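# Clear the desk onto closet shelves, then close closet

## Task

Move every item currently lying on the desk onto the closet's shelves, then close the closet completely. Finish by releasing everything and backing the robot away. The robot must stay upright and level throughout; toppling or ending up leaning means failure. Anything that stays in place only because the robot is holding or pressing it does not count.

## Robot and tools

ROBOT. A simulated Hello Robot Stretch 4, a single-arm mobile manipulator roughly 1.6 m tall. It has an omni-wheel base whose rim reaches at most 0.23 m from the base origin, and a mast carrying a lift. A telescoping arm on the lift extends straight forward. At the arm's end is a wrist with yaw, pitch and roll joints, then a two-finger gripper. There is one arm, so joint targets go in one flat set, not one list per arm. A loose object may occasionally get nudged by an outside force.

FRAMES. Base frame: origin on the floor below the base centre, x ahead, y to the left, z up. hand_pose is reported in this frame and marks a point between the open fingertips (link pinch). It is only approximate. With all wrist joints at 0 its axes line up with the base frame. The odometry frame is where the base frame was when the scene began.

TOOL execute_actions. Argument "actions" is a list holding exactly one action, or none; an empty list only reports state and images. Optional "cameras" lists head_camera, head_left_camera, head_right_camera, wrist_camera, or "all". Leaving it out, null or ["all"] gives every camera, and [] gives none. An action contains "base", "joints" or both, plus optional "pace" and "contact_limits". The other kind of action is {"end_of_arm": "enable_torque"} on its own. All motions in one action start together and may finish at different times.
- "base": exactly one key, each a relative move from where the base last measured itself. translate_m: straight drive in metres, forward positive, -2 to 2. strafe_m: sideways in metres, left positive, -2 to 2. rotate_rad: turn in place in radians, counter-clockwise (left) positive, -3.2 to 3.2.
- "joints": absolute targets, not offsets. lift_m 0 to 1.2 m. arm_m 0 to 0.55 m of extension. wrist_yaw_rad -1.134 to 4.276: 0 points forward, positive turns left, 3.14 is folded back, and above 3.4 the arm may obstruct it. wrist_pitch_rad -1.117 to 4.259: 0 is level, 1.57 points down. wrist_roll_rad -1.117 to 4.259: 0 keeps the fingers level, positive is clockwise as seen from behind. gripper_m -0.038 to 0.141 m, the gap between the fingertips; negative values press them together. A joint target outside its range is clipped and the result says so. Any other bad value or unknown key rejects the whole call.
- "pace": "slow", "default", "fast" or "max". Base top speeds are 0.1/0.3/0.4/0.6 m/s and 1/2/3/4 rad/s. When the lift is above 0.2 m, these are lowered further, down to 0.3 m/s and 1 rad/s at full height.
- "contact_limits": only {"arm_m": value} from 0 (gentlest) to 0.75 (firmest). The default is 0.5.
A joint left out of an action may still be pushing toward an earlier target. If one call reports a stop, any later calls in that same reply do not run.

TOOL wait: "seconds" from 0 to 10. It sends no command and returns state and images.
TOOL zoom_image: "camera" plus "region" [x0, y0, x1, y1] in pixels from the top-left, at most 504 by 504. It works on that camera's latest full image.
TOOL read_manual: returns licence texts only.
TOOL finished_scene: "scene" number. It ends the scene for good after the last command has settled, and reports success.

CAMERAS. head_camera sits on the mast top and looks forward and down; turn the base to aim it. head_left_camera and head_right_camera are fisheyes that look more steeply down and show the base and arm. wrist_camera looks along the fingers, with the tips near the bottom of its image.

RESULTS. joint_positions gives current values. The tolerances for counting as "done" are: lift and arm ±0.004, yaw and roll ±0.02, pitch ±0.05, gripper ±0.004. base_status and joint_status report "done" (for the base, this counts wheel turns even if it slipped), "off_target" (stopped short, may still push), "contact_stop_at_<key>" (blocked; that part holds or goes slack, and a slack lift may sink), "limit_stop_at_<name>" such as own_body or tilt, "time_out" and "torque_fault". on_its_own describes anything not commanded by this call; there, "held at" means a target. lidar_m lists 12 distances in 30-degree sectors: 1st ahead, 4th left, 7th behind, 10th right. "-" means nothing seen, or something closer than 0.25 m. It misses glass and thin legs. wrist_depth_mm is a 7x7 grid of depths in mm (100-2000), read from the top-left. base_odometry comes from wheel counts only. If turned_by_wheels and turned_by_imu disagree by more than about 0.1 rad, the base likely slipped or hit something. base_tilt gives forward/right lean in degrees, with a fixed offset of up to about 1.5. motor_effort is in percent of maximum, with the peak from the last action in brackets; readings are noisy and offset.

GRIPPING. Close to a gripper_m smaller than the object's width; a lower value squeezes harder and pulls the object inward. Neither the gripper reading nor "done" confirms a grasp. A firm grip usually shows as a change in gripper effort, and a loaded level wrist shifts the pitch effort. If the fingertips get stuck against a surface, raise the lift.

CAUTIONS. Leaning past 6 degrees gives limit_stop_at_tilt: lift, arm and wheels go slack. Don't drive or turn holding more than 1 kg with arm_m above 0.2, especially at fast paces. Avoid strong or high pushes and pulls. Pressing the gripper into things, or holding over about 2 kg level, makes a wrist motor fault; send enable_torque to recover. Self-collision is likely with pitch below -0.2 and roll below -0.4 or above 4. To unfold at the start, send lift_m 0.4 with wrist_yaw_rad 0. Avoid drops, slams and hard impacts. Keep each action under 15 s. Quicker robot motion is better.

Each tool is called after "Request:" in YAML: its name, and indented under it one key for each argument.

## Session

Request:
execute_actions:
  actions: []

Scene clock: 0.00 s.
base_odometry: x=+0.000 y=+0.000 heading=+0.000 (m, m, rad; odometry frame)
turned_by_wheels: +0.000 (rad since the last result)
turned_by_imu: +0.000 (rad since the last result)
base_tilt: forward=+0.1 right=-0.4 (deg)
lidar_m: 1.35 1.38 1.52 1.58 1.59 1.85 2.35 2.36 2.63 1.62 1.62 1.64
base_status: not commanded
joint_positions: lift_m=+0.137 arm_m=-0.001 wrist_yaw_rad=+3.128 wrist_pitch_rad=-0.013 wrist_roll_rad=-0.013 gripper_m=+0.057
joint_status: not commanded
motor_effort: lift_m=+20 arm_m=-1 wrist_yaw_rad=+0 wrist_pitch_rad=-8 wrist_roll_rad=-3 gripper_m=-2 wheel_0=+1 wheel_1=+0 wheel_2=+0 (%)
hand_pose: x=-0.1170 y=+0.0913 z=+0.3190 quat_wxyz=(+0.007, +0.006, -0.007, +1.000) (m; base frame)
wrist_depth_mm: - 137 - - - - 1537 / - 124 - - - - 1537 / - 124 181 - - - 1537 / 118 138 296 - - - 1576 / 1661 - - - - 1808 1537 / 1060 1160 200 1160 199 1118 1078 / 768 750 831 - 768 750 759
pictures: head_camera, head_left_camera, head_right_camera, wrist_camera
Images, in order (width x height): head_camera 420x560, head_left_camera 420x672, head_right_camera 420x672, wrist_camera 616x392.

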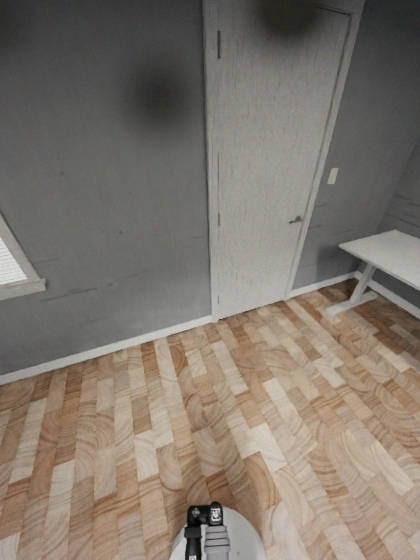

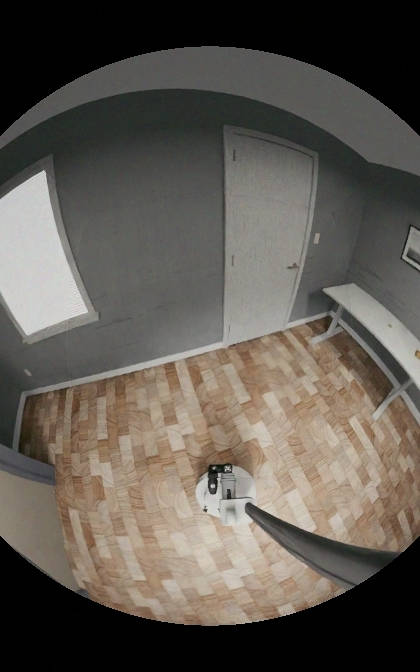

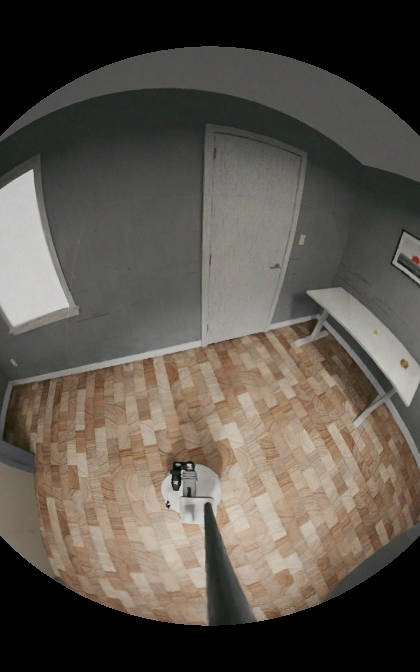

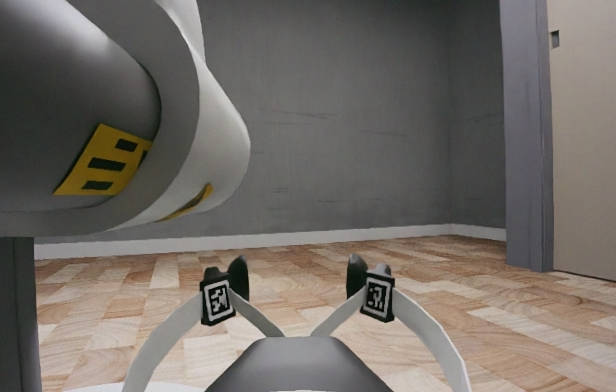

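Request:
execute_actions:
  actions:
    - {"base":{"rotate_rad":1.87},"joints":{"lift_m":0.88,"wrist_yaw_rad":0,"gripper_m":0.0},"pace":"fast"}

Scene clock: 3.27 s.
base_odometry: x=+0.000 y=+0.000 heading=+1.869 (m, m, rad; odometry frame)
turned_by_wheels: +1.869 (rad since the last result)
turned_by_imu: +1.870 (rad since the last result)
base_tilt: forward=+0.1 right=-0.5 (deg)
lidar_m: 1.59 1.64 2.46 2.37 2.44 2.54 1.61 1.67 1.44 1.36 1.41 1.89
base_status: done
joint_positions: lift_m=+0.880 arm_m=-0.001 wrist_yaw_rad=+0.000 wrist_pitch_rad=-0.013 wrist_roll_rad=-0.013 gripper_m=+0.000
joint_status: all done
motor_effort: lift_m=+22(25) arm_m=-1(1) wrist_yaw_rad=+0(4) wrist_pitch_rad=-6(9) wrist_roll_rad=-3(3) gripper_m=-5(4) wheel_0=-3(14) wheel_1=-2(10) wheel_2=-1(12) (%)
hand_pose: x=+0.4587 y=-0.0873 z=+1.0618 quat_wxyz=(+1.000, -0.007, -0.007, +0.000) (m; base frame)
wrist_depth_mm: 1366 1366 1336 1366 - - 1618 / 1366 1366 1366 1366 - - 1661 / 1366 1366 1366 1366 - - 1661 / 1366 1366 1366 1366 - - 1661 / 1366 1397 1366 1366 - - 1661 / 1397 1397 186 193 1366 - 1708 / 1397 1366 1366 - - - 1661
pictures: head_camera, head_left_camera, head_right_camera, wrist_camera
Images, in order (width x height): head_camera 420x560, head_left_camera 420x672, head_right_camera 420x672, wrist_camera 616x392.

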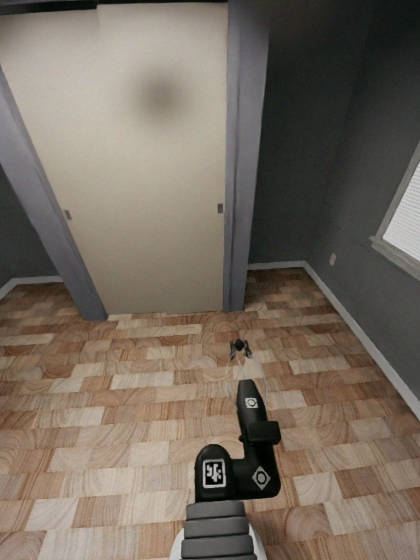

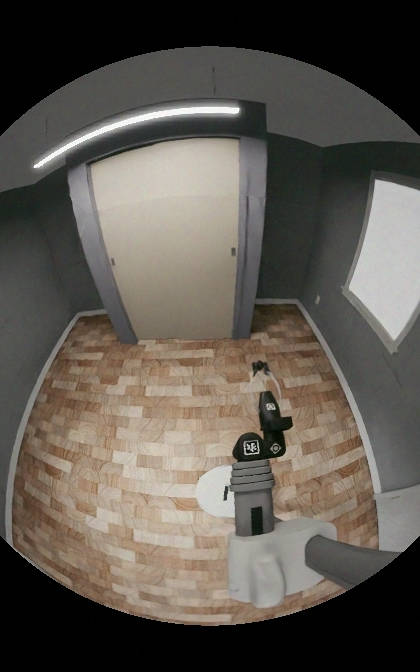

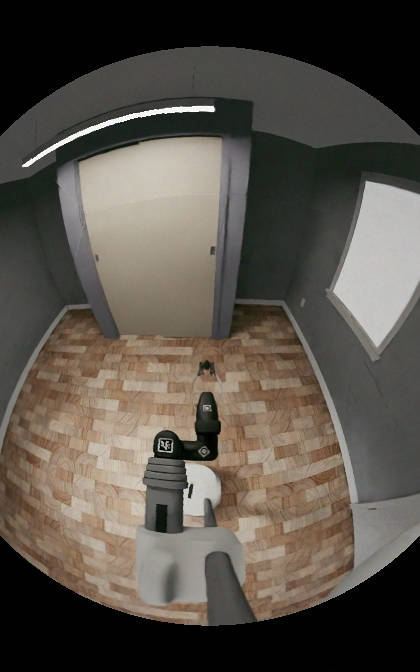

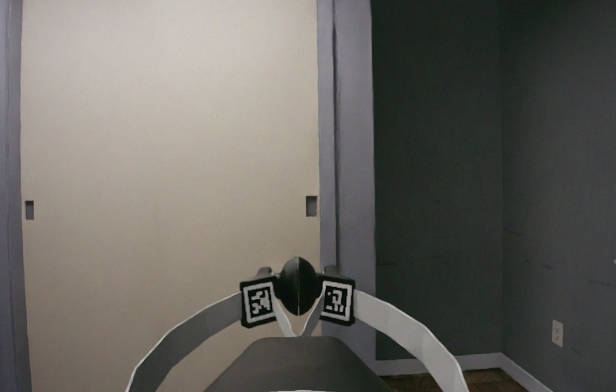

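Request:
execute_actions:
  actions:
    - {"base":{"translate_m":0.95},"joints":{"wrist_pitch_rad":0.015},"pace":"max"}
  cameras: []

Request:
execute_actions:
  actions:
    - {"base":{"strafe_m":-0.07},"joints":{"arm_m":0.12}}
  cameras: ["head_camera","wrist_camera"]

Scene clock: 7.70 s.
base_odometry: x=-0.280 y=+0.908 heading=+1.870 (m, m, rad; odometry frame)
turned_by_wheels: +0.001 (rad since the last result)
turned_by_imu: -0.005 (rad since the last result)
base_tilt: forward=+0.2 right=-0.4 (deg)
lidar_m: 0.62 0.65 0.95 2.40 2.46 3.30 3.40 1.96 1.42 1.31 1.33 0.66
base_status: done
joint_positions: lift_m=+0.880 arm_m=-0.001 wrist_yaw_rad=+0.000 wrist_pitch_rad=+0.017 wrist_roll_rad=-0.013 gripper_m=+0.000
joint_status: all done
motor_effort: lift_m=+22(22) arm_m=-1(1) wrist_yaw_rad=+1(0) wrist_pitch_rad=-7(7) wrist_roll_rad=-3(3) gripper_m=-5(5) wheel_0=+4(9) wheel_1=+3(8) wheel_2=+1(12) (%)
hand_pose: x=+0.4587 y=-0.0874 z=+1.0532 quat_wxyz=(+1.000, -0.007, +0.008, +0.000) (m; base frame)
wrist_depth_mm: 407 413 418 424 402 418 1182 / 410 415 418 427 404 421 1182 / 413 418 424 430 407 424 1205 / 415 421 427 433 407 430 1205 / 415 421 427 433 413 433 1229 / 421 424 186 192 413 436 1205 / 421 424 433 - 415 439 1229
pictures: none
No camera images: the call's "cameras" was empty. Leave "cameras" out to get every camera's image.

Scene clock: 9.07 s.
base_odometry: x=-0.213 y=+0.928 heading=+1.870 (m, m, rad; odometry frame)
turned_by_wheels: +0.000 (rad since the last result)
turned_by_imu: +0.000 (rad since the last result)
base_tilt: forward=+0.1 right=-0.5 (deg)
lidar_m: 0.62 0.65 0.97 2.46 2.54 3.42 3.40 1.91 1.34 1.23 1.27 0.66
base_status: done
joint_positions: lift_m=+0.880 arm_m=+0.119 wrist_yaw_rad=+0.000 wrist_pitch_rad=+0.017 wrist_roll_rad=-0.013 gripper_m=+0.000
joint_status: all done
motor_effort: lift_m=+22(21) arm_m=+5(6) wrist_yaw_rad=+1(1) wrist_pitch_rad=-7(7) wrist_roll_rad=-2(3) gripper_m=-5(4) wheel_0=+3(13) wheel_1=-3(10) wheel_2=+0(4) (%)
hand_pose: x=+0.5784 y=-0.0874 z=+1.0532 quat_wxyz=(+1.000, -0.007, +0.009, +0.000) (m; base frame)
wrist_depth_mm: 297 300 306 281 297 301 1060 / 298 303 307 283 298 303 1060 / 300 306 309 285 301 306 1060 / 303 307 310 287 303 307 1078 / 304 309 312 289 304 310 1098 / 306 310 186 192 306 312 1118 / 309 312 317 - 309 314 1098
pictures: head_camera, wrist_camera
Images, in order (width x height): head_camera 420x560, wrist_camera 616x392.

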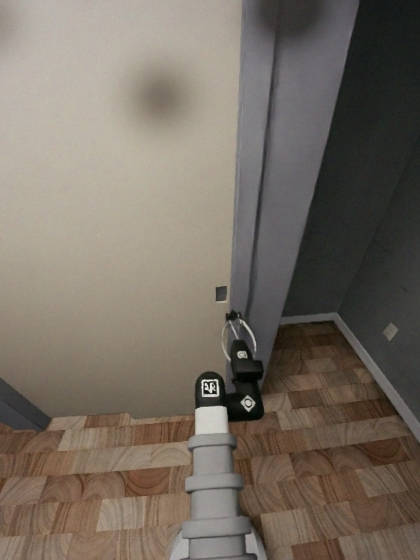

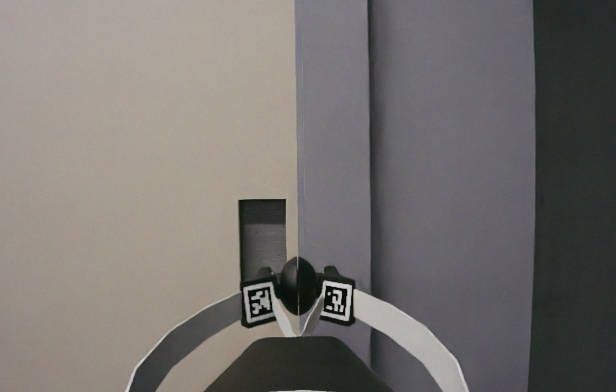

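Request:
execute_actions:
  actions:
    - {"base":{"rotate_rad":0.05},"joints":{"arm_m":0.15}}
  cameras: ["head_left_camera","wrist_camera"]

Scene clock: 10.43 s.
base_odometry: x=-0.213 y=+0.928 heading=+1.919 (m, m, rad; odometry frame)
turned_by_wheels: +0.049 (rad since the last result)
turned_by_imu: +0.049 (rad since the last result)
base_tilt: forward=+0.1 right=-0.5 (deg)
lidar_m: 0.62 0.69 0.99 2.45 2.60 3.50 3.44 1.80 1.28 1.21 1.29 0.65
base_status: done
joint_positions: lift_m=+0.880 arm_m=+0.149 wrist_yaw_rad=+0.000 wrist_pitch_rad=+0.017 wrist_roll_rad=-0.013 gripper_m=+0.000
joint_status: all done
motor_effort: lift_m=+22(21) arm_m=+5(5) wrist_yaw_rad=+0(2) wrist_pitch_rad=-5(7) wrist_roll_rad=-3(3) gripper_m=-4(5) wheel_0=-4(4) wheel_1=-2(6) wheel_2=-3(12) (%)
hand_pose: x=+0.6084 y=-0.0874 z=+1.0532 quat_wxyz=(+1.000, -0.007, +0.009, +0.000) (m; base frame)
wrist_depth_mm: 273 273 274 274 246 259 260 / 274 276 276 276 247 262 263 / 277 277 278 278 249 263 263 / 278 279 281 281 250 265 265 / 279 282 282 283 252 267 267 / 283 283 186 193 254 270 270 / 285 285 285 - 255 271 272
pictures: head_left_camera, wrist_camera
Images, in order (width x height): head_left_camera 420x672, wrist_camera 616x392.

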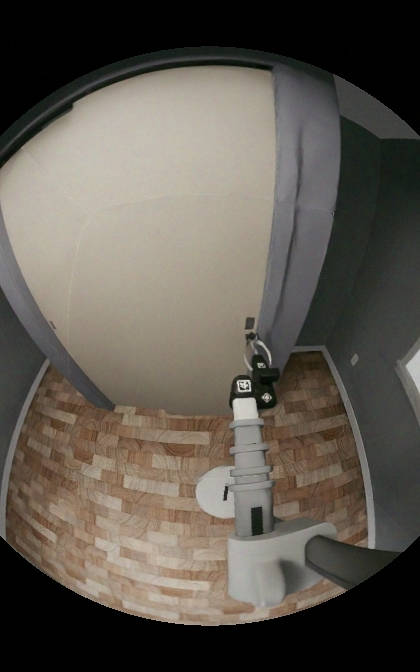

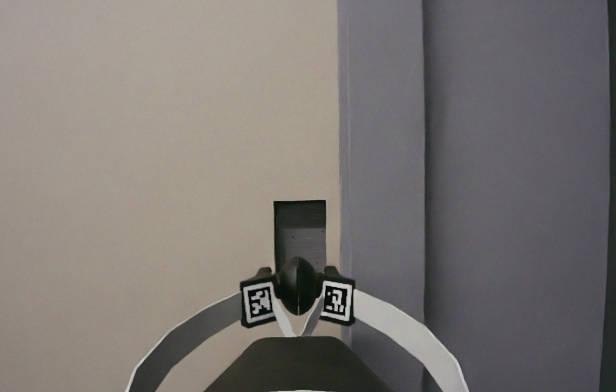

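Request:
execute_actions:
  actions:
    - {"joints":{"arm_m":0.178}}
  cameras: []

Request:
execute_actions:
  actions:
    - {"joints":{"arm_m":0.22},"pace":"slow","contact_limits":{"arm_m":0.1}}
  cameras: ["wrist_camera"]

Scene clock: 11.67 s.
base_odometry: x=-0.213 y=+0.928 heading=+1.919 (m, m, rad; odometry frame)
turned_by_wheels: +0.000 (rad since the last result)
turned_by_imu: +0.000 (rad since the last result)
base_tilt: forward=+0.1 right=-0.4 (deg)
lidar_m: 0.62 0.67 1.01 2.47 2.58 3.50 3.44 1.81 1.28 1.23 1.30 0.64
base_status: not commanded
joint_positions: lift_m=+0.880 arm_m=+0.177 wrist_yaw_rad=+0.000 wrist_pitch_rad=+0.017 wrist_roll_rad=-0.013 gripper_m=+0.000
joint_status: all done
motor_effort: lift_m=+22(22) arm_m=+5(6) wrist_yaw_rad=+1(0) wrist_pitch_rad=-8(8) wrist_roll_rad=-3(3) gripper_m=-5(4) wheel_0=-4(4) wheel_1=-2(2) wheel_2=-2(3) (%)
hand_pose: x=+0.6364 y=-0.0874 z=+1.0532 quat_wxyz=(+1.000, -0.007, +0.009, +0.000) (m; base frame)
wrist_depth_mm: 246 246 247 247 218 232 233 / 248 248 248 248 220 234 234 / 249 249 250 251 221 236 236 / 251 251 251 252 223 237 238 / 253 252 253 254 224 239 239 / 254 254 186 192 225 240 241 / 256 255 257 - 226 242 242
pictures: none
No camera images: the call's "cameras" was empty. Leave "cameras" out to get every camera's image.

Scene clock: 12.90 s.
base_odometry: x=-0.213 y=+0.928 heading=+1.920 (m, m, rad; odometry frame)
turned_by_wheels: +0.000 (rad since the last result)
turned_by_imu: +0.001 (rad since the last result)
base_tilt: forward=+0.1 right=-0.5 (deg)
lidar_m: 0.61 0.68 1.01 2.46 2.60 3.49 3.42 1.82 1.29 1.23 1.30 0.62
base_status: not commanded
joint_positions: lift_m=+0.880 arm_m=+0.203 wrist_yaw_rad=-0.005 wrist_pitch_rad=+0.017 wrist_roll_rad=-0.013 gripper_m=+0.000
joint_status: arm_m contact_stop (moved +0.026 of +0.043)
on_its_own: arm_m is slack since a contact_stop (your +0.220 is given up); wrist_yaw_rad is at rest, and its effort (+16) is outside its rest range (-13 to +13)
motor_effort: lift_m=+22(22) arm_m=+0(13) wrist_yaw_rad=+16(29) wrist_pitch_rad=-5(8) wrist_roll_rad=-4(3) gripper_m=-4(4) wheel_0=-1(4) wheel_1=+2(3) wheel_2=-8(7) (%)
contact_limits: arm_m 0.1
hand_pose: x=+0.6622 y=-0.0889 z=+1.0533 quat_wxyz=(+1.000, -0.007, +0.008, -0.003) (m; base frame)
wrist_depth_mm: 222 223 224 224 195 208 208 / 224 224 225 225 195 210 210 / 225 226 226 227 196 211 212 / 226 228 228 229 198 213 213 / 229 229 229 240 199 214 215 / 229 230 186 193 200 216 216 / 231 232 233 - 202 217 218
pictures: wrist_camera
Images, in order (width x height): wrist_camera 616x392.

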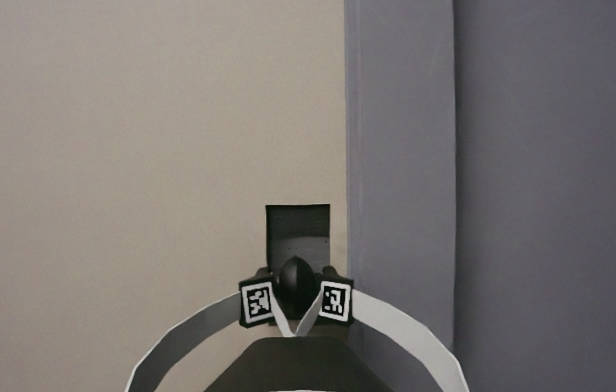

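Request:
execute_actions:
  actions:
    - {"joints":{"arm_m":0.202},"base":{"strafe_m":0.27},"pace":"slow"}
  cameras: ["wrist_camera"]

Scene clock: 16.93 s.
base_odometry: x=-0.467 y=+0.836 heading=+1.919 (m, m, rad; odometry frame)
turned_by_wheels: -0.001 (rad since the last result)
turned_by_imu: -0.002 (rad since the last result)
base_tilt: forward=+0.1 right=-0.4 (deg)
lidar_m: 0.64 0.67 1.00 2.19 2.29 3.17 3.42 2.11 1.61 1.50 1.54 0.72
base_status: done
joint_positions: lift_m=+0.880 arm_m=+0.203 wrist_yaw_rad=-0.003 wrist_pitch_rad=+0.017 wrist_roll_rad=-0.013 gripper_m=+0.000
joint_status: all done
motor_effort: lift_m=+21(22) arm_m=-4(4) wrist_yaw_rad=+11(32) wrist_pitch_rad=-6(8) wrist_roll_rad=-3(3) gripper_m=-5(4) wheel_0=-7(17) wheel_1=+3(8) wheel_2=-2(5) (%)
hand_pose: x=+0.6617 y=-0.0884 z=+1.0532 quat_wxyz=(+1.000, -0.007, +0.009, -0.002) (m; base frame)
wrist_depth_mm: 225 226 227 228 931 691 530 / 227 227 229 229 723 661 525 / 229 229 230 231 946 768 530 / 229 230 232 233 960 759 530 / 232 233 233 245 661 676 530 / 233 235 185 198 931 768 530 / 235 235 236 - 723 707 544
pictures: wrist_camera
Images, in order (width x height): wrist_camera 616x392.

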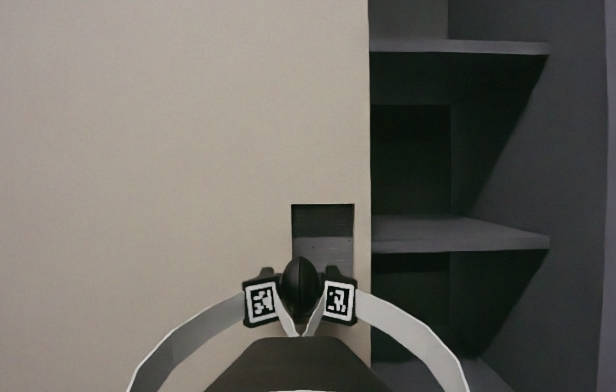

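Request:
execute_actions:
  actions:
    - {"joints":{"arm_m":0.208},"base":{"strafe_m":0.25},"pace":"slow","contact_limits":{"arm_m":0.3}}
  cameras: ["wrist_camera","head_camera"]

Scene clock: 20.73 s.
base_odometry: x=-0.701 y=+0.751 heading=+1.918 (m, m, rad; odometry frame)
turned_by_wheels: -0.001 (rad since the last result)
turned_by_imu: -0.002 (rad since the last result)
base_tilt: forward=+0.2 right=-0.5 (deg)
lidar_m: 0.63 0.65 0.92 1.92 2.04 2.81 3.40 2.53 1.88 1.74 0.90 0.87
base_status: done
joint_positions: lift_m=+0.880 arm_m=+0.207 wrist_yaw_rad=-0.005 wrist_pitch_rad=+0.017 wrist_roll_rad=-0.013 gripper_m=+0.000
joint_status: all done
on_its_own: wrist_yaw_rad is at rest, and its effort (+14) is outside its rest range (-13 to +13)
motor_effort: lift_m=+22(22) arm_m=+6(8) wrist_yaw_rad=+14(43) wrist_pitch_rad=-6(8) wrist_roll_rad=-3(3) gripper_m=-4(5) wheel_0=-7(20) wheel_1=+2(6) wheel_2=-6(5) (%)
contact_limits: arm_m 0.3
hand_pose: x=+0.6658 y=-0.0887 z=+1.0532 quat_wxyz=(+1.000, -0.007, +0.009, -0.002) (m; base frame)
wrist_depth_mm: 224 224 226 227 931 946 798 / 225 226 228 229 723 723 715 / 226 229 229 230 946 946 866 / 229 230 231 231 960 960 820 / 231 231 232 244 554 960 778 / 233 233 186 198 236 960 866 / 234 235 236 - 715 750 759
pictures: head_camera, wrist_camera
Images, in order (width x height): head_camera 420x560, wrist_camera 616x392.

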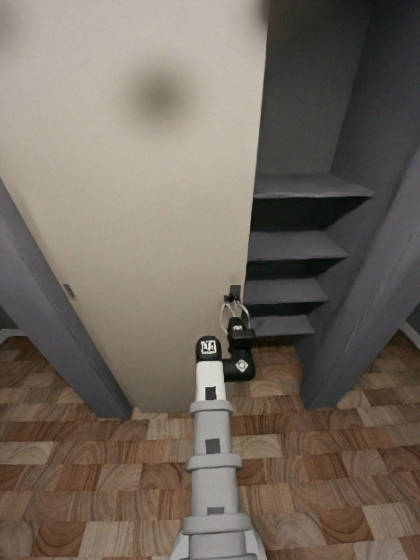

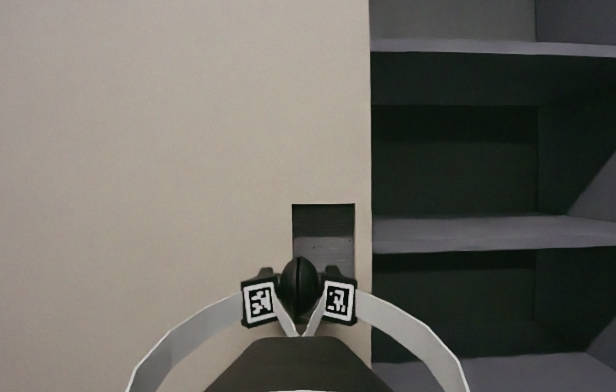

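Request:
execute_actions:
  actions:
    - {"joints":{"arm_m":0.0},"base":{"translate_m":-0.1},"pace":"fast"}
  cameras: []

Request:
execute_actions:
  actions:
    - {"joints":{"wrist_pitch_rad":0.5,"gripper_m":0.1,"lift_m":0.95},"base":{"rotate_rad":3.0},"pace":"fast"}

Scene clock: 23.03 s.
base_odometry: x=-0.667 y=+0.657 heading=+1.918 (m, m, rad; odometry frame)
turned_by_wheels: +0.000 (rad since the last result)
turned_by_imu: +0.000 (rad since the last result)
base_tilt: forward=+0.1 right=-0.4 (deg)
lidar_m: 0.73 0.79 2.01 1.93 2.03 2.79 3.31 2.52 1.88 1.75 1.06 0.95
base_status: done
joint_positions: lift_m=+0.880 arm_m=+0.001 wrist_yaw_rad=+0.000 wrist_pitch_rad=+0.017 wrist_roll_rad=-0.013 gripper_m=+0.000
joint_status: all done
motor_effort: lift_m=+22(22) arm_m=-6(4) wrist_yaw_rad=+1(14) wrist_pitch_rad=-10(8) wrist_roll_rad=-3(3) gripper_m=-4(5) wheel_0=-3(11) wheel_1=-3(7) wheel_2=+1(8) (%)
hand_pose: x=+0.4603 y=-0.0875 z=+1.0531 quat_wxyz=(+1.000, -0.007, +0.009, +0.000) (m; base frame)
wrist_depth_mm: 521 521 521 525 1229 1229 854 / 521 521 525 525 1255 1078 842 / 525 525 525 530 1229 1182 866 / 530 530 535 539 1255 1160 854 / 535 535 535 539 1281 1255 878 / 535 539 186 192 1008 1078 866 / 539 539 544 - 1255 1078 866
pictures: none
No camera images: the call's "cameras" was empty. Leave "cameras" out to get every camera's image.

Scene clock: 25.83 s.
base_odometry: x=-0.667 y=+0.657 heading=-1.366 (m, m, rad; odometry frame)
turned_by_wheels: +2.999 (rad since the last result)
turned_by_imu: +3.001 (rad since the last result)
base_tilt: forward=+0.1 right=-0.5 (deg)
lidar_m: 2.48 2.50 1.97 1.77 1.82 0.96 0.75 0.75 0.89 1.92 1.96 2.43
base_status: done
joint_positions: lift_m=+0.950 arm_m=+0.001 wrist_yaw_rad=+0.000 wrist_pitch_rad=+0.502 wrist_roll_rad=-0.013 gripper_m=+0.100
joint_status: all done
motor_effort: lift_m=+22(25) arm_m=-6(6) wrist_yaw_rad=+0(1) wrist_pitch_rad=-7(8) wrist_roll_rad=-3(3) gripper_m=-1(3) wheel_0=-3(9) wheel_1=-3(9) wheel_2=-1(11) (%)
hand_pose: x=+0.4248 y=-0.0874 z=+0.9893 quat_wxyz=(+0.969, -0.006, +0.248, +0.002) (m; base frame)
wrist_depth_mm: - - - - - - - / - - - - - - - / - - - - - - - / - - - - - - - / 1756 1808 1808 1808 1756 1808 1756 / 1464 1397 213 1464 199 1464 1464 / 1255 1255 1281 - 1281 1229 1255
pictures: head_camera, head_left_camera, head_right_camera, wrist_camera
Images, in order (width x height): head_camera 420x560, head_left_camera 420x672, head_right_camera 420x672, wrist_camera 616x392.

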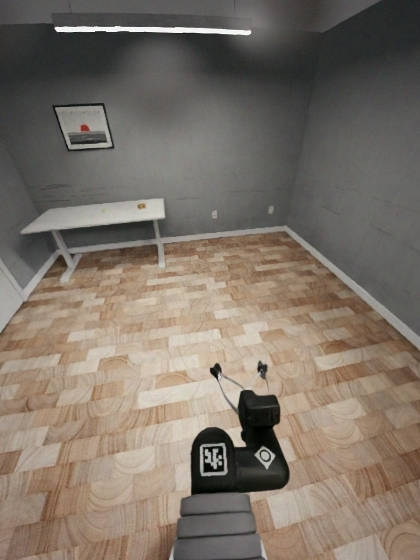

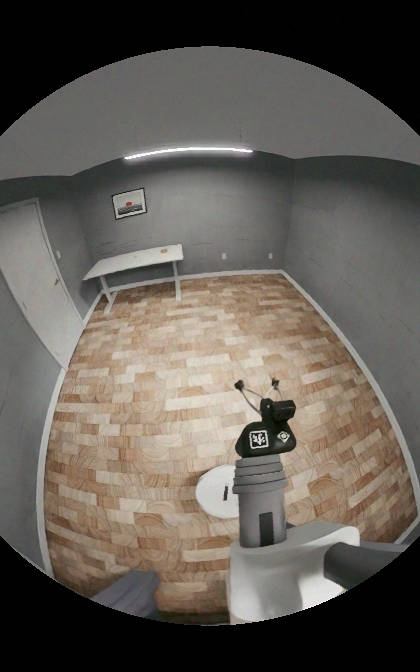

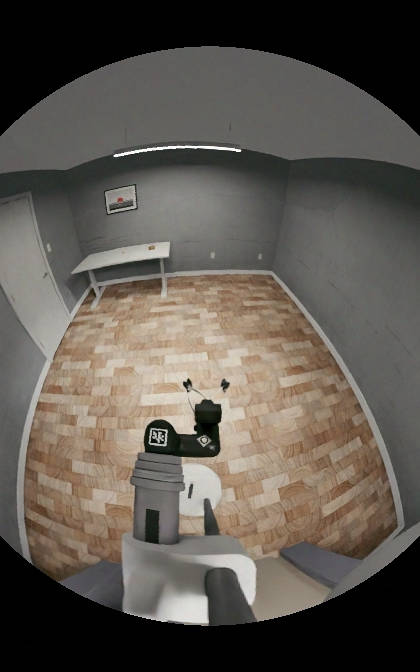

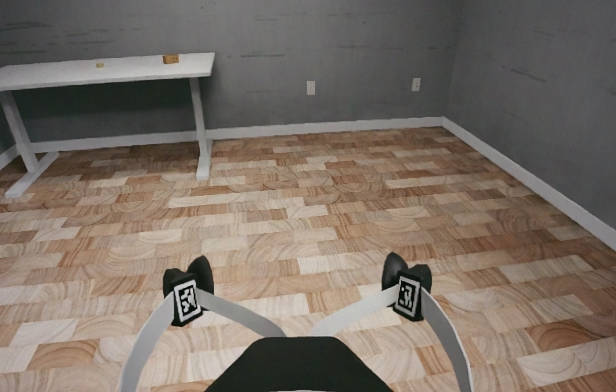

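Request:
zoom_image:
  camera: "wrist_camera"
  region: [0,30,240,110]

Request:
zoom_image:
  camera: "head_camera"
  region: [10,180,190,290]

Region (0, 30, 240, 110) of wrist_camera's 616x392 image, scaled by 2.100.

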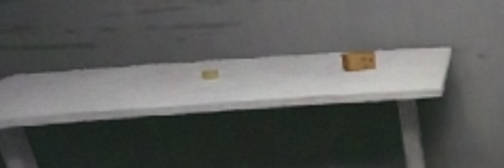

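Region (10, 180, 190, 290) of head_camera's 420x560 image, scaled by 2.800, with more detail than that image has.

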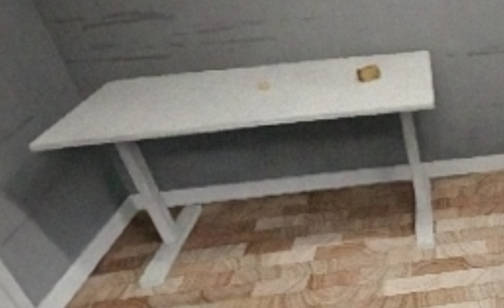

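Request:
execute_actions:
  actions:
    - {"joints":{"lift_m":0.84},"base":{"rotate_rad":0.445},"pace":"fast"}
  cameras: []

Request:
execute_actions:
  actions:
    - {"base":{"translate_m":1.95},"pace":"max"}
  cameras: []

Request:
execute_actions:
  actions:
    - {"base":{"rotate_rad":-0.29},"pace":"fast"}
  cameras: ["head_camera","wrist_camera"]

Scene clock: 28.33 s.
base_odometry: x=-0.667 y=+0.657 heading=-0.922 (m, m, rad; odometry frame)
turned_by_wheels: +0.444 (rad since the last result)
turned_by_imu: +0.444 (rad since the last result)
base_tilt: forward=+0.1 right=-0.5 (deg)
lidar_m: 2.48 2.03 1.76 1.78 0.96 0.73 0.77 0.94 1.91 1.91 2.32 2.49
base_status: done
joint_positions: lift_m=+0.840 arm_m=+0.001 wrist_yaw_rad=+0.000 wrist_pitch_rad=+0.502 wrist_roll_rad=-0.013 gripper_m=+0.100
joint_status: all done
motor_effort: lift_m=+17(20) arm_m=-6(6) wrist_yaw_rad=+0(0) wrist_pitch_rad=-7(7) wrist_roll_rad=-3(3) gripper_m=-1(1) wheel_0=-4(8) wheel_1=-4(9) wheel_2=-2(13) (%)
hand_pose: x=+0.4248 y=-0.0874 z=+0.8797 quat_wxyz=(+0.969, -0.006, +0.248, +0.002) (m; base frame)
wrist_depth_mm: 1808 - - - - - - / 1808 - - - - - - / 1863 - - - - - - / 1863 - - - - - - / 1618 1618 1661 1661 1618 1618 1618 / 1308 1308 213 1336 200 1308 1308 / 1138 1118 1182 - 1160 1138 1118
pictures: none
No camera images: the call's "cameras" was empty. Leave "cameras" out to get every camera's image.

Scene clock: 34.60 s.
base_odometry: x=+0.512 y=-0.896 heading=-0.922 (m, m, rad; odometry frame)
turned_by_wheels: +0.000 (rad since the last result)
turned_by_imu: -0.011 (rad since the last result)
base_tilt: forward=+0.1 right=-0.4 (deg)
lidar_m: 0.59 0.69 1.18 1.19 1.45 2.63 2.66 2.86 2.46 2.48 0.67 0.57
base_status: done
joint_positions: lift_m=+0.840 arm_m=+0.001 wrist_yaw_rad=+0.000 wrist_pitch_rad=+0.502 wrist_roll_rad=-0.013 gripper_m=+0.100
joint_status: not commanded
motor_effort: lift_m=+18(18) arm_m=-5(6) wrist_yaw_rad=+1(0) wrist_pitch_rad=-7(6) wrist_roll_rad=-3(3) gripper_m=+1(1) wheel_0=+4(7) wheel_1=+1(8) wheel_2=+0(16) (%)
hand_pose: x=+0.4248 y=-0.0874 z=+0.8796 quat_wxyz=(+0.969, -0.006, +0.248, +0.002) (m; base frame)
wrist_depth_mm: 1255 1229 1138 1078 1025 960 917 / 1255 1255 1229 1138 1078 1025 976 / 866 866 854 854 866 866 866 / 627 627 627 627 627 627 627 / 1308 539 496 496 496 496 492 / 1308 1229 213 1281 200 430 421 / 1118 1118 1160 - 1160 946 1138
pictures: none
No camera images: the call's "cameras" was empty. Leave "cameras" out to get every camera's image.

Scene clock: 35.63 s.
base_odometry: x=+0.512 y=-0.896 heading=-1.211 (m, m, rad; odometry frame)
turned_by_wheels: -0.289 (rad since the last result)
turned_by_imu: -0.289 (rad since the last result)
base_tilt: forward=+0.1 right=-0.4 (deg)
lidar_m: 0.59 0.63 0.82 1.20 1.28 1.79 2.61 2.71 2.61 2.48 2.00 0.62
base_status: done
joint_positions: lift_m=+0.840 arm_m=+0.001 wrist_yaw_rad=+0.000 wrist_pitch_rad=+0.502 wrist_roll_rad=-0.013 gripper_m=+0.100
joint_status: not commanded
motor_effort: lift_m=+17(18) arm_m=-6(6) wrist_yaw_rad=+1(0) wrist_pitch_rad=-8(5) wrist_roll_rad=-3(3) gripper_m=-2(0) wheel_0=+3(11) wheel_1=+3(9) wheel_2=+5(13) (%)
hand_pose: x=+0.4248 y=-0.0874 z=+0.8796 quat_wxyz=(+0.969, -0.006, +0.248, +0.002) (m; base frame)
wrist_depth_mm: 1042 1042 1042 1060 1060 1060 1078 / 1118 1118 1098 1118 1118 1160 1160 / 854 866 854 788 798 1205 1255 / 627 627 627 627 627 627 1366 / 492 496 496 496 496 492 535 / 1281 1255 213 1308 200 1336 1336 / 1118 1098 1182 - 1138 1118 1118
pictures: head_camera, wrist_camera
Images, in order (width x height): head_camera 420x560, wrist_camera 616x392.

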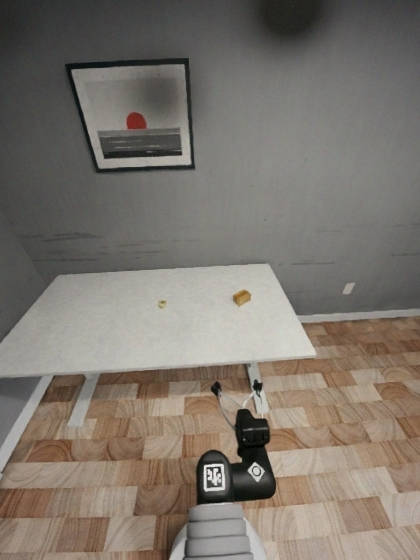

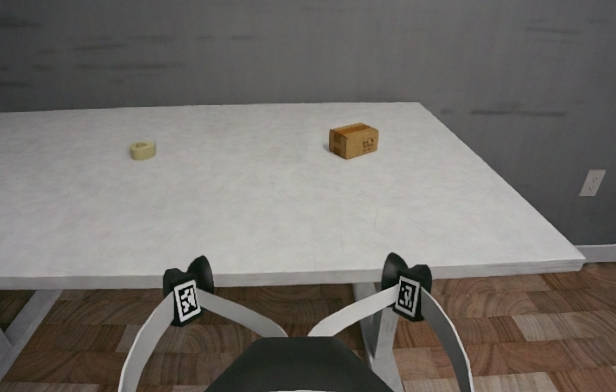

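Request:
execute_actions:
  actions:
    - {"base":{"translate_m":0.28},"joints":{"wrist_yaw_rad":-0.87,"arm_m":0.40,"lift_m":0.82,"gripper_m":0.12},"pace":"fast"}
  cameras: ["head_camera","wrist_camera"]

Scene clock: 40.27 s.
base_odometry: x=+0.610 y=-1.158 heading=-1.210 (m, m, rad; odometry frame)
turned_by_wheels: +0.000 (rad since the last result)
turned_by_imu: -0.001 (rad since the last result)
base_tilt: forward=+0.2 right=-0.4 (deg)
lidar_m: 0.32 0.33 0.45 1.19 1.25 1.79 2.93 3.02 2.60 2.49 0.44 0.31
base_status: done
joint_positions: lift_m=+0.820 arm_m=+0.399 wrist_yaw_rad=-0.870 wrist_pitch_rad=+0.502 wrist_roll_rad=-0.013 gripper_m=+0.120
joint_status: all done
motor_effort: lift_m=+18(18) arm_m=+5(9) wrist_yaw_rad=-1(7) wrist_pitch_rad=-6(7) wrist_roll_rad=-3(3) gripper_m=+0(0) wheel_0=+3(7) wheel_1=+4(7) wheel_2=-2(13) (%)
hand_pose: x=+0.6663 y=-0.2496 z=+0.8596 quat_wxyz=(+0.879, +0.099, +0.228, -0.407) (m; base frame)
wrist_depth_mm: 462 535 661 854 1138 1863 1808 / 477 564 699 917 1308 - 1863 / 496 597 741 991 1464 - - / 521 580 591 1060 1661 - - / 455 459 462 462 462 1576 1576 / 377 353 294 382 355 379 1281 / 322 320 277 - 332 322 324
pictures: head_camera, wrist_camera
Images, in order (width x height): head_camera 420x560, wrist_camera 616x392.

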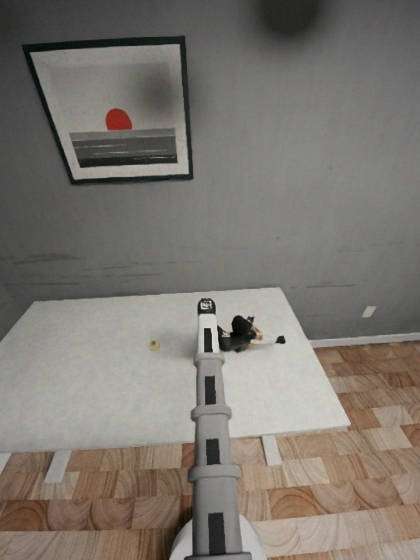

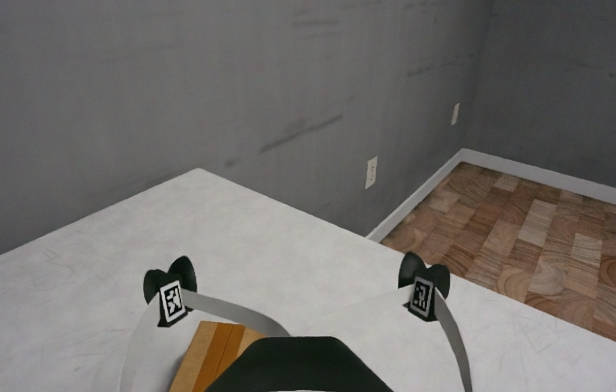

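Request:
execute_actions:
  actions:
    - {"base":{"strafe_m":0.08},"joints":{"arm_m":0.39,"lift_m":0.85}}
  cameras: ["head_camera","wrist_camera"]

Scene clock: 42.13 s.
base_odometry: x=+0.685 y=-1.130 heading=-1.210 (m, m, rad; odometry frame)
turned_by_wheels: +0.000 (rad since the last result)
turned_by_imu: +0.000 (rad since the last result)
base_tilt: forward=+0.1 right=-0.4 (deg)
lidar_m: 0.30 0.33 0.43 1.11 1.19 1.68 2.95 3.01 2.68 2.58 0.46 0.33
base_status: done
joint_positions: lift_m=+0.850 arm_m=+0.391 wrist_yaw_rad=-0.870 wrist_pitch_rad=+0.502 wrist_roll_rad=-0.013 gripper_m=+0.120
joint_status: all done
motor_effort: lift_m=+22(24) arm_m=-6(2) wrist_yaw_rad=+0(1) wrist_pitch_rad=-6(7) wrist_roll_rad=-3(3) gripper_m=+0(0) wheel_0=-2(11) wheel_1=+0(11) wheel_2=+0(3) (%)
hand_pose: x=+0.6582 y=-0.2497 z=+0.8892 quat_wxyz=(+0.879, +0.099, +0.228, -0.407) (m; base frame)
wrist_depth_mm: 466 544 676 854 1160 1921 1863 / 480 574 707 917 1308 - 1983 / 508 603 750 991 1464 - - / 530 609 640 917 1661 - - / 512 504 504 508 508 1618 1618 / 415 389 392 355 389 418 415 / 355 353 366 - 368 355 355
pictures: head_camera, wrist_camera
Images, in order (width x height): head_camera 420x560, wrist_camera 616x392.

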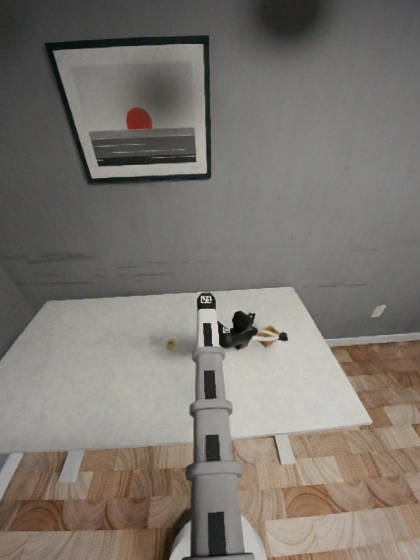

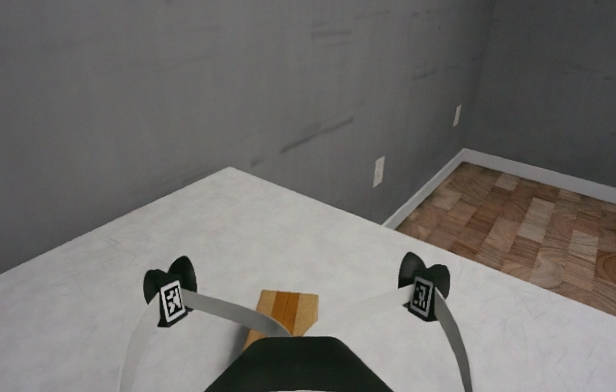

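Request:
execute_actions:
  actions:
    - {"joints":{"arm_m":0.41,"wrist_yaw_rad":-0.9}}
  cameras: []

Request:
execute_actions:
  actions:
    - {"joints":{"lift_m":0.715}}
  cameras: ["wrist_camera"]

Scene clock: 43.40 s.
base_odometry: x=+0.685 y=-1.130 heading=-1.210 (m, m, rad; odometry frame)
turned_by_wheels: +0.000 (rad since the last result)
turned_by_imu: +0.000 (rad since the last result)
base_tilt: forward=+0.2 right=-0.4 (deg)
lidar_m: 0.30 0.33 0.43 1.11 1.17 1.67 2.94 3.01 2.68 2.55 0.45 0.32
base_status: not commanded
joint_positions: lift_m=+0.850 arm_m=+0.409 wrist_yaw_rad=-0.900 wrist_pitch_rad=+0.502 wrist_roll_rad=-0.013 gripper_m=+0.120
joint_status: all done
motor_effort: lift_m=+22(22) arm_m=+5(6) wrist_yaw_rad=+0(1) wrist_pitch_rad=-5(6) wrist_roll_rad=-3(3) gripper_m=-1(1) wheel_0=-2(2) wheel_1=+0(0) wheel_2=+0(0) (%)
hand_pose: x=+0.6687 y=-0.2524 z=+0.8892 quat_wxyz=(+0.873, +0.102, +0.226, -0.420) (m; base frame)
wrist_depth_mm: 459 544 676 866 1229 - 1863 / 477 569 707 931 1397 - 1921 / 496 591 750 1008 1537 - - / 517 609 640 960 1756 - - / 508 504 508 508 508 1618 1618 / 413 389 392 355 392 415 415 / 353 353 366 - 368 353 355
pictures: none
No camera images: the call's "cameras" was empty. Leave "cameras" out to get every camera's image.

Scene clock: 45.03 s.
base_odometry: x=+0.685 y=-1.130 heading=-1.210 (m, m, rad; odometry frame)
turned_by_wheels: +0.000 (rad since the last result)
turned_by_imu: +0.000 (rad since the last result)
base_tilt: forward=+0.2 right=-0.4 (deg)
lidar_m: 0.31 0.33 0.47 1.09 1.20 1.67 2.94 3.00 2.67 2.55 0.47 0.33
base_status: not commanded
joint_positions: lift_m=+0.715 arm_m=+0.409 wrist_yaw_rad=-0.900 wrist_pitch_rad=+0.502 wrist_roll_rad=-0.013 gripper_m=+0.120
joint_status: all done
motor_effort: lift_m=+17(21) arm_m=+5(5) wrist_yaw_rad=+0(0) wrist_pitch_rad=-7(6) wrist_roll_rad=-2(2) gripper_m=+0(1) wheel_0=-1(1) wheel_1=+0(0) wheel_2=+0(0) (%)
hand_pose: x=+0.6687 y=-0.2524 z=+0.7546 quat_wxyz=(+0.873, +0.102, +0.226, -0.420) (m; base frame)
wrist_depth_mm: 459 544 676 866 1205 - 1863 / 473 569 699 946 1397 - 1983 / 480 512 512 508 1366 - - / 375 373 375 293 377 377 389 / 294 297 241 235 298 298 297 / 242 228 229 240 229 244 243 / 208 207 214 - 215 208 209
pictures: wrist_camera
Images, in order (width x height): wrist_camera 616x392.

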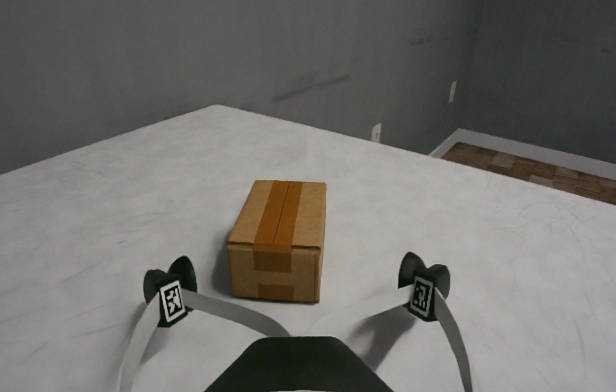

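Request:
execute_actions:
  actions:
    - {"base":{"strafe_m":-0.048},"joints":{"arm_m":0.462}}
  cameras: ["wrist_camera"]

Scene clock: 46.37 s.
base_odometry: x=+0.640 y=-1.147 heading=-1.210 (m, m, rad; odometry frame)
turned_by_wheels: +0.000 (rad since the last result)
turned_by_imu: +0.000 (rad since the last result)
base_tilt: forward=+0.2 right=-0.4 (deg)
lidar_m: 0.30 0.33 0.45 1.15 1.21 1.76 2.96 3.02 2.63 2.52 0.46 0.33
base_status: done
joint_positions: lift_m=+0.715 arm_m=+0.461 wrist_yaw_rad=-0.900 wrist_pitch_rad=+0.502 wrist_roll_rad=-0.013 gripper_m=+0.120
joint_status: all done
motor_effort: lift_m=+17(17) arm_m=+5(6) wrist_yaw_rad=+1(0) wrist_pitch_rad=-6(7) wrist_roll_rad=-3(3) gripper_m=+1(0) wheel_0=+3(13) wheel_1=-1(9) wheel_2=+0(5) (%)
hand_pose: x=+0.7207 y=-0.2524 z=+0.7546 quat_wxyz=(+0.873, +0.102, +0.226, -0.420) (m; base frame)
wrist_depth_mm: 418 492 609 788 1098 1921 1808 / 433 517 640 842 1255 - 1921 / 449 504 512 778 1397 - - / 375 375 377 377 377 377 1808 / 294 296 297 220 298 297 297 / 242 229 195 181 229 244 244 / 208 206 208 - 215 207 208
pictures: wrist_camera
Images, in order (width x height): wrist_camera 616x392.

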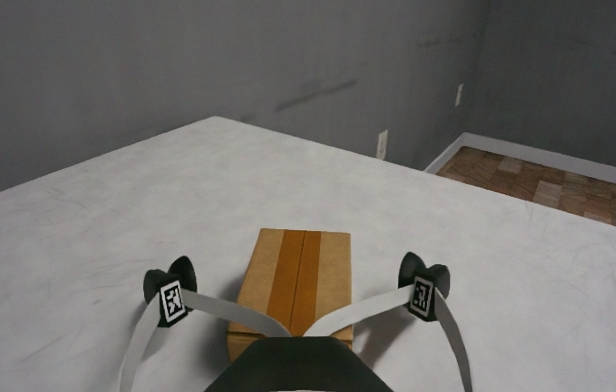

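Good. Close and lift.

Request:
execute_actions:
  actions:
    - {"joints":{"gripper_m":0.022}}
  cameras: ["wrist_camera"]

Request:
execute_actions:
  actions:
    - {"joints":{"lift_m":0.78}}
  cameras: ["wrist_camera"]

Scene clock: 48.37 s.
base_odometry: x=+0.640 y=-1.147 heading=-1.210 (m, m, rad; odometry frame)
turned_by_wheels: +0.000 (rad since the last result)
turned_by_imu: +0.000 (rad since the last result)
base_tilt: forward=+0.2 right=-0.5 (deg)
lidar_m: 0.30 0.32 0.45 1.15 1.25 1.75 2.94 3.02 2.64 2.49 0.46 0.31
base_status: not commanded
joint_positions: lift_m=+0.715 arm_m=+0.461 wrist_yaw_rad=-0.900 wrist_pitch_rad=+0.502 wrist_roll_rad=-0.013 gripper_m=+0.022
joint_status: all done
motor_effort: lift_m=+17(17) arm_m=+6(5) wrist_yaw_rad=+0(0) wrist_pitch_rad=-8(7) wrist_roll_rad=-2(3) gripper_m=-17(19) wheel_0=+3(3) wheel_1=-1(1) wheel_2=+0(0) (%)
hand_pose: x=+0.7206 y=-0.2524 z=+0.7545 quat_wxyz=(+0.873, +0.102, +0.227, -0.420) (m; base frame)
wrist_depth_mm: 421 492 615 788 1098 1921 1808 / 430 512 640 854 1255 - 1921 / 445 508 508 512 1430 - - / 375 375 375 375 377 377 1756 / 293 296 297 211 297 296 296 / 241 243 182 176 187 244 243 / 208 205 207 - 208 206 208
pictures: wrist_camera
Images, in order (width x height): wrist_camera 616x392.

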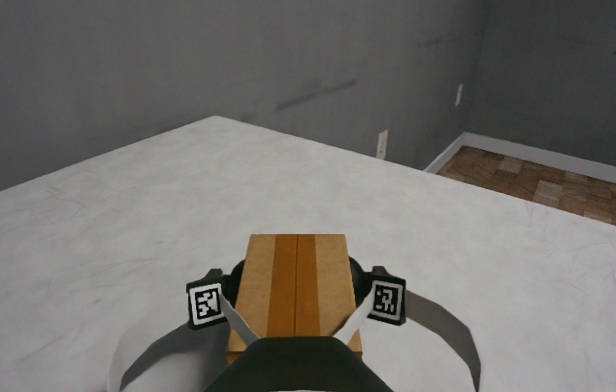

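Scene clock: 49.57 s.
base_odometry: x=+0.640 y=-1.147 heading=-1.210 (m, m, rad; odometry frame)
turned_by_wheels: +0.000 (rad since the last result)
turned_by_imu: +0.000 (rad since the last result)
base_tilt: forward=+0.2 right=-0.4 (deg)
lidar_m: 0.30 0.33 0.46 1.15 1.24 1.73 2.91 3.01 2.60 2.51 0.47 0.33
base_status: not commanded
joint_positions: lift_m=+0.780 arm_m=+0.461 wrist_yaw_rad=-0.900 wrist_pitch_rad=+0.503 wrist_roll_rad=-0.013 gripper_m=+0.022
joint_status: all done
motor_effort: lift_m=+22(23) arm_m=+5(5) wrist_yaw_rad=+1(1) wrist_pitch_rad=-7(8) wrist_roll_rad=-3(4) gripper_m=-18(18) wheel_0=+3(3) wheel_1=-1(1) wheel_2=+0(0) (%)
hand_pose: x=+0.7206 y=-0.2524 z=+0.8190 quat_wxyz=(+0.873, +0.102, +0.227, -0.420) (m; base frame)
wrist_depth_mm: 421 492 615 788 1118 1921 1808 / 430 512 647 842 1255 - 1863 / 449 544 668 917 1397 - - / 466 500 504 504 1537 1921 1921 / 394 394 397 212 397 397 1537 / 324 324 182 175 187 327 327 / 277 274 277 - 279 276 283
pictures: wrist_camera
Images, in order (width x height): wrist_camera 616x392.

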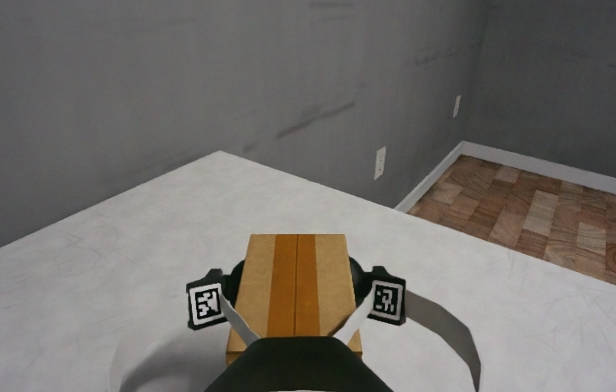

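Request:
execute_actions:
  actions:
    - {"base":{"translate_m":-2.0},"joints":{"arm_m":0.0,"wrist_yaw_rad":0,"lift_m":0.8},"pace":"max"}
  cameras: []

Request:
execute_actions:
  actions:
    - {"base":{"rotate_rad":3.12},"pace":"fast"}
  cameras: []

Request:
execute_actions:
  actions:
    - {"base":{"strafe_m":0.3},"pace":"fast"}
  cameras: ["head_camera","wrist_camera"]

Scene clock: 56.90 s.
base_odometry: x=-0.064 y=+0.725 heading=-1.211 (m, m, rad; odometry frame)
turned_by_wheels: -0.001 (rad since the last result)
turned_by_imu: +0.011 (rad since the last result)
base_tilt: forward=+0.1 right=-0.5 (deg)
lidar_m: 2.31 1.67 1.25 1.18 1.24 0.95 0.89 1.01 1.31 2.50 2.64 3.23
base_status: done
joint_positions: lift_m=+0.800 arm_m=+0.001 wrist_yaw_rad=+0.000 wrist_pitch_rad=+0.503 wrist_roll_rad=-0.013 gripper_m=+0.022
joint_status: all done
motor_effort: lift_m=+21(25) arm_m=-6(8) wrist_yaw_rad=+1(4) wrist_pitch_rad=-11(9) wrist_roll_rad=-3(2) gripper_m=-17(19) wheel_0=-4(9) wheel_1=-3(8) wheel_2=+1(16) (%)
hand_pose: x=+0.4246 y=-0.0875 z=+0.8390 quat_wxyz=(+0.969, -0.006, +0.249, +0.002) (m; base frame)
wrist_depth_mm: 1863 - - - - - - / 1808 - - - - - - / 1756 - - - - - - / 1756 1983 1983 1921 1921 1983 1983 / 1537 1537 1576 212 1537 1537 1537 / 1281 1255 182 175 187 1281 1255 / 1098 1060 1098 - 1078 1078 1078
pictures: none
No camera images: the call's "cameras" was empty. Leave "cameras" out to get every camera's image.

Scene clock: 59.60 s.
base_odometry: x=-0.064 y=+0.725 heading=+1.908 (m, m, rad; odometry frame)
turned_by_wheels: +3.119 (rad since the last result)
turned_by_imu: +3.121 (rad since the last result)
base_tilt: forward=+0.2 right=-0.4 (deg)
lidar_m: 0.86 0.97 1.24 2.52 2.63 3.29 3.14 1.74 1.28 1.16 1.21 1.68
base_status: done
joint_positions: lift_m=+0.800 arm_m=+0.001 wrist_yaw_rad=+0.000 wrist_pitch_rad=+0.503 wrist_roll_rad=-0.013 gripper_m=+0.022
joint_status: not commanded
motor_effort: lift_m=+21(21) arm_m=-5(5) wrist_yaw_rad=+0(1) wrist_pitch_rad=-9(9) wrist_roll_rad=-3(3) gripper_m=-18(18) wheel_0=-4(12) wheel_1=-3(9) wheel_2=-4(15) (%)
hand_pose: x=+0.4247 y=-0.0874 z=+0.8391 quat_wxyz=(+0.969, -0.006, +0.249, +0.002) (m; base frame)
wrist_depth_mm: 1205 1255 1229 585 1255 1281 1308 / 1255 1229 1205 634 1336 1397 1366 / 1430 1430 1430 691 1464 1499 1499 / 1098 1229 1229 750 1661 1661 1464 / 831 1537 1576 211 1537 1537 1430 / 904 1281 182 176 187 1255 1255 / 1008 1042 1098 - 1078 1078 1098
pictures: none
No camera images: the call's "cameras" was empty. Leave "cameras" out to get every camera's image.

Scene clock: 61.60 s.
base_odometry: x=-0.347 y=+0.626 heading=+1.908 (m, m, rad; odometry frame)
turned_by_wheels: +0.000 (rad since the last result)
turned_by_imu: +0.000 (rad since the last result)
base_tilt: forward=+0.1 right=-0.4 (deg)
lidar_m: 0.89 0.89 1.23 2.23 2.31 3.11 3.15 2.18 1.57 1.44 1.52 0.92
base_status: done
joint_positions: lift_m=+0.800 arm_m=+0.001 wrist_yaw_rad=+0.000 wrist_pitch_rad=+0.503 wrist_roll_rad=-0.013 gripper_m=+0.022
joint_status: not commanded
motor_effort: lift_m=+21(21) arm_m=-5(5) wrist_yaw_rad=+1(0) wrist_pitch_rad=-9(8) wrist_roll_rad=-3(3) gripper_m=-19(18) wheel_0=-1(16) wheel_1=+0(12) wheel_2=+0(7) (%)
hand_pose: x=+0.4246 y=-0.0874 z=+0.8391 quat_wxyz=(+0.969, -0.006, +0.249, +0.002) (m; base frame)
wrist_depth_mm: 580 603 1229 1255 1138 597 1281 / 621 634 1205 1182 1025 634 1397 / 676 683 1430 1430 1160 699 1537 / 732 741 1229 1308 866 778 1708 / 798 820 1499 211 866 891 1537 / 891 878 182 175 187 1229 1255 / 1008 991 1008 - 1042 1060 1098
pictures: head_camera, wrist_camera
Images, in order (width x height): head_camera 420x560, wrist_camera 616x392.

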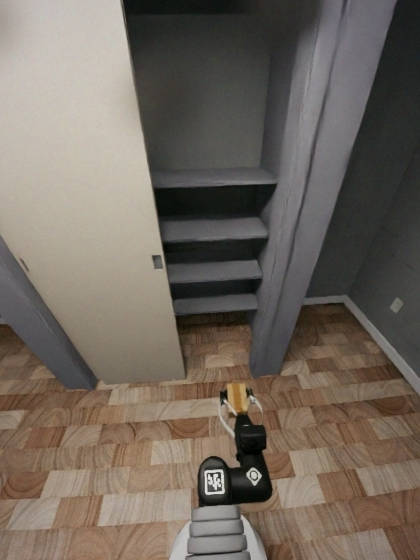

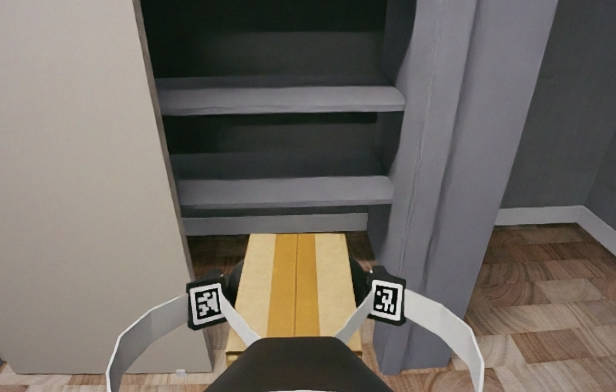

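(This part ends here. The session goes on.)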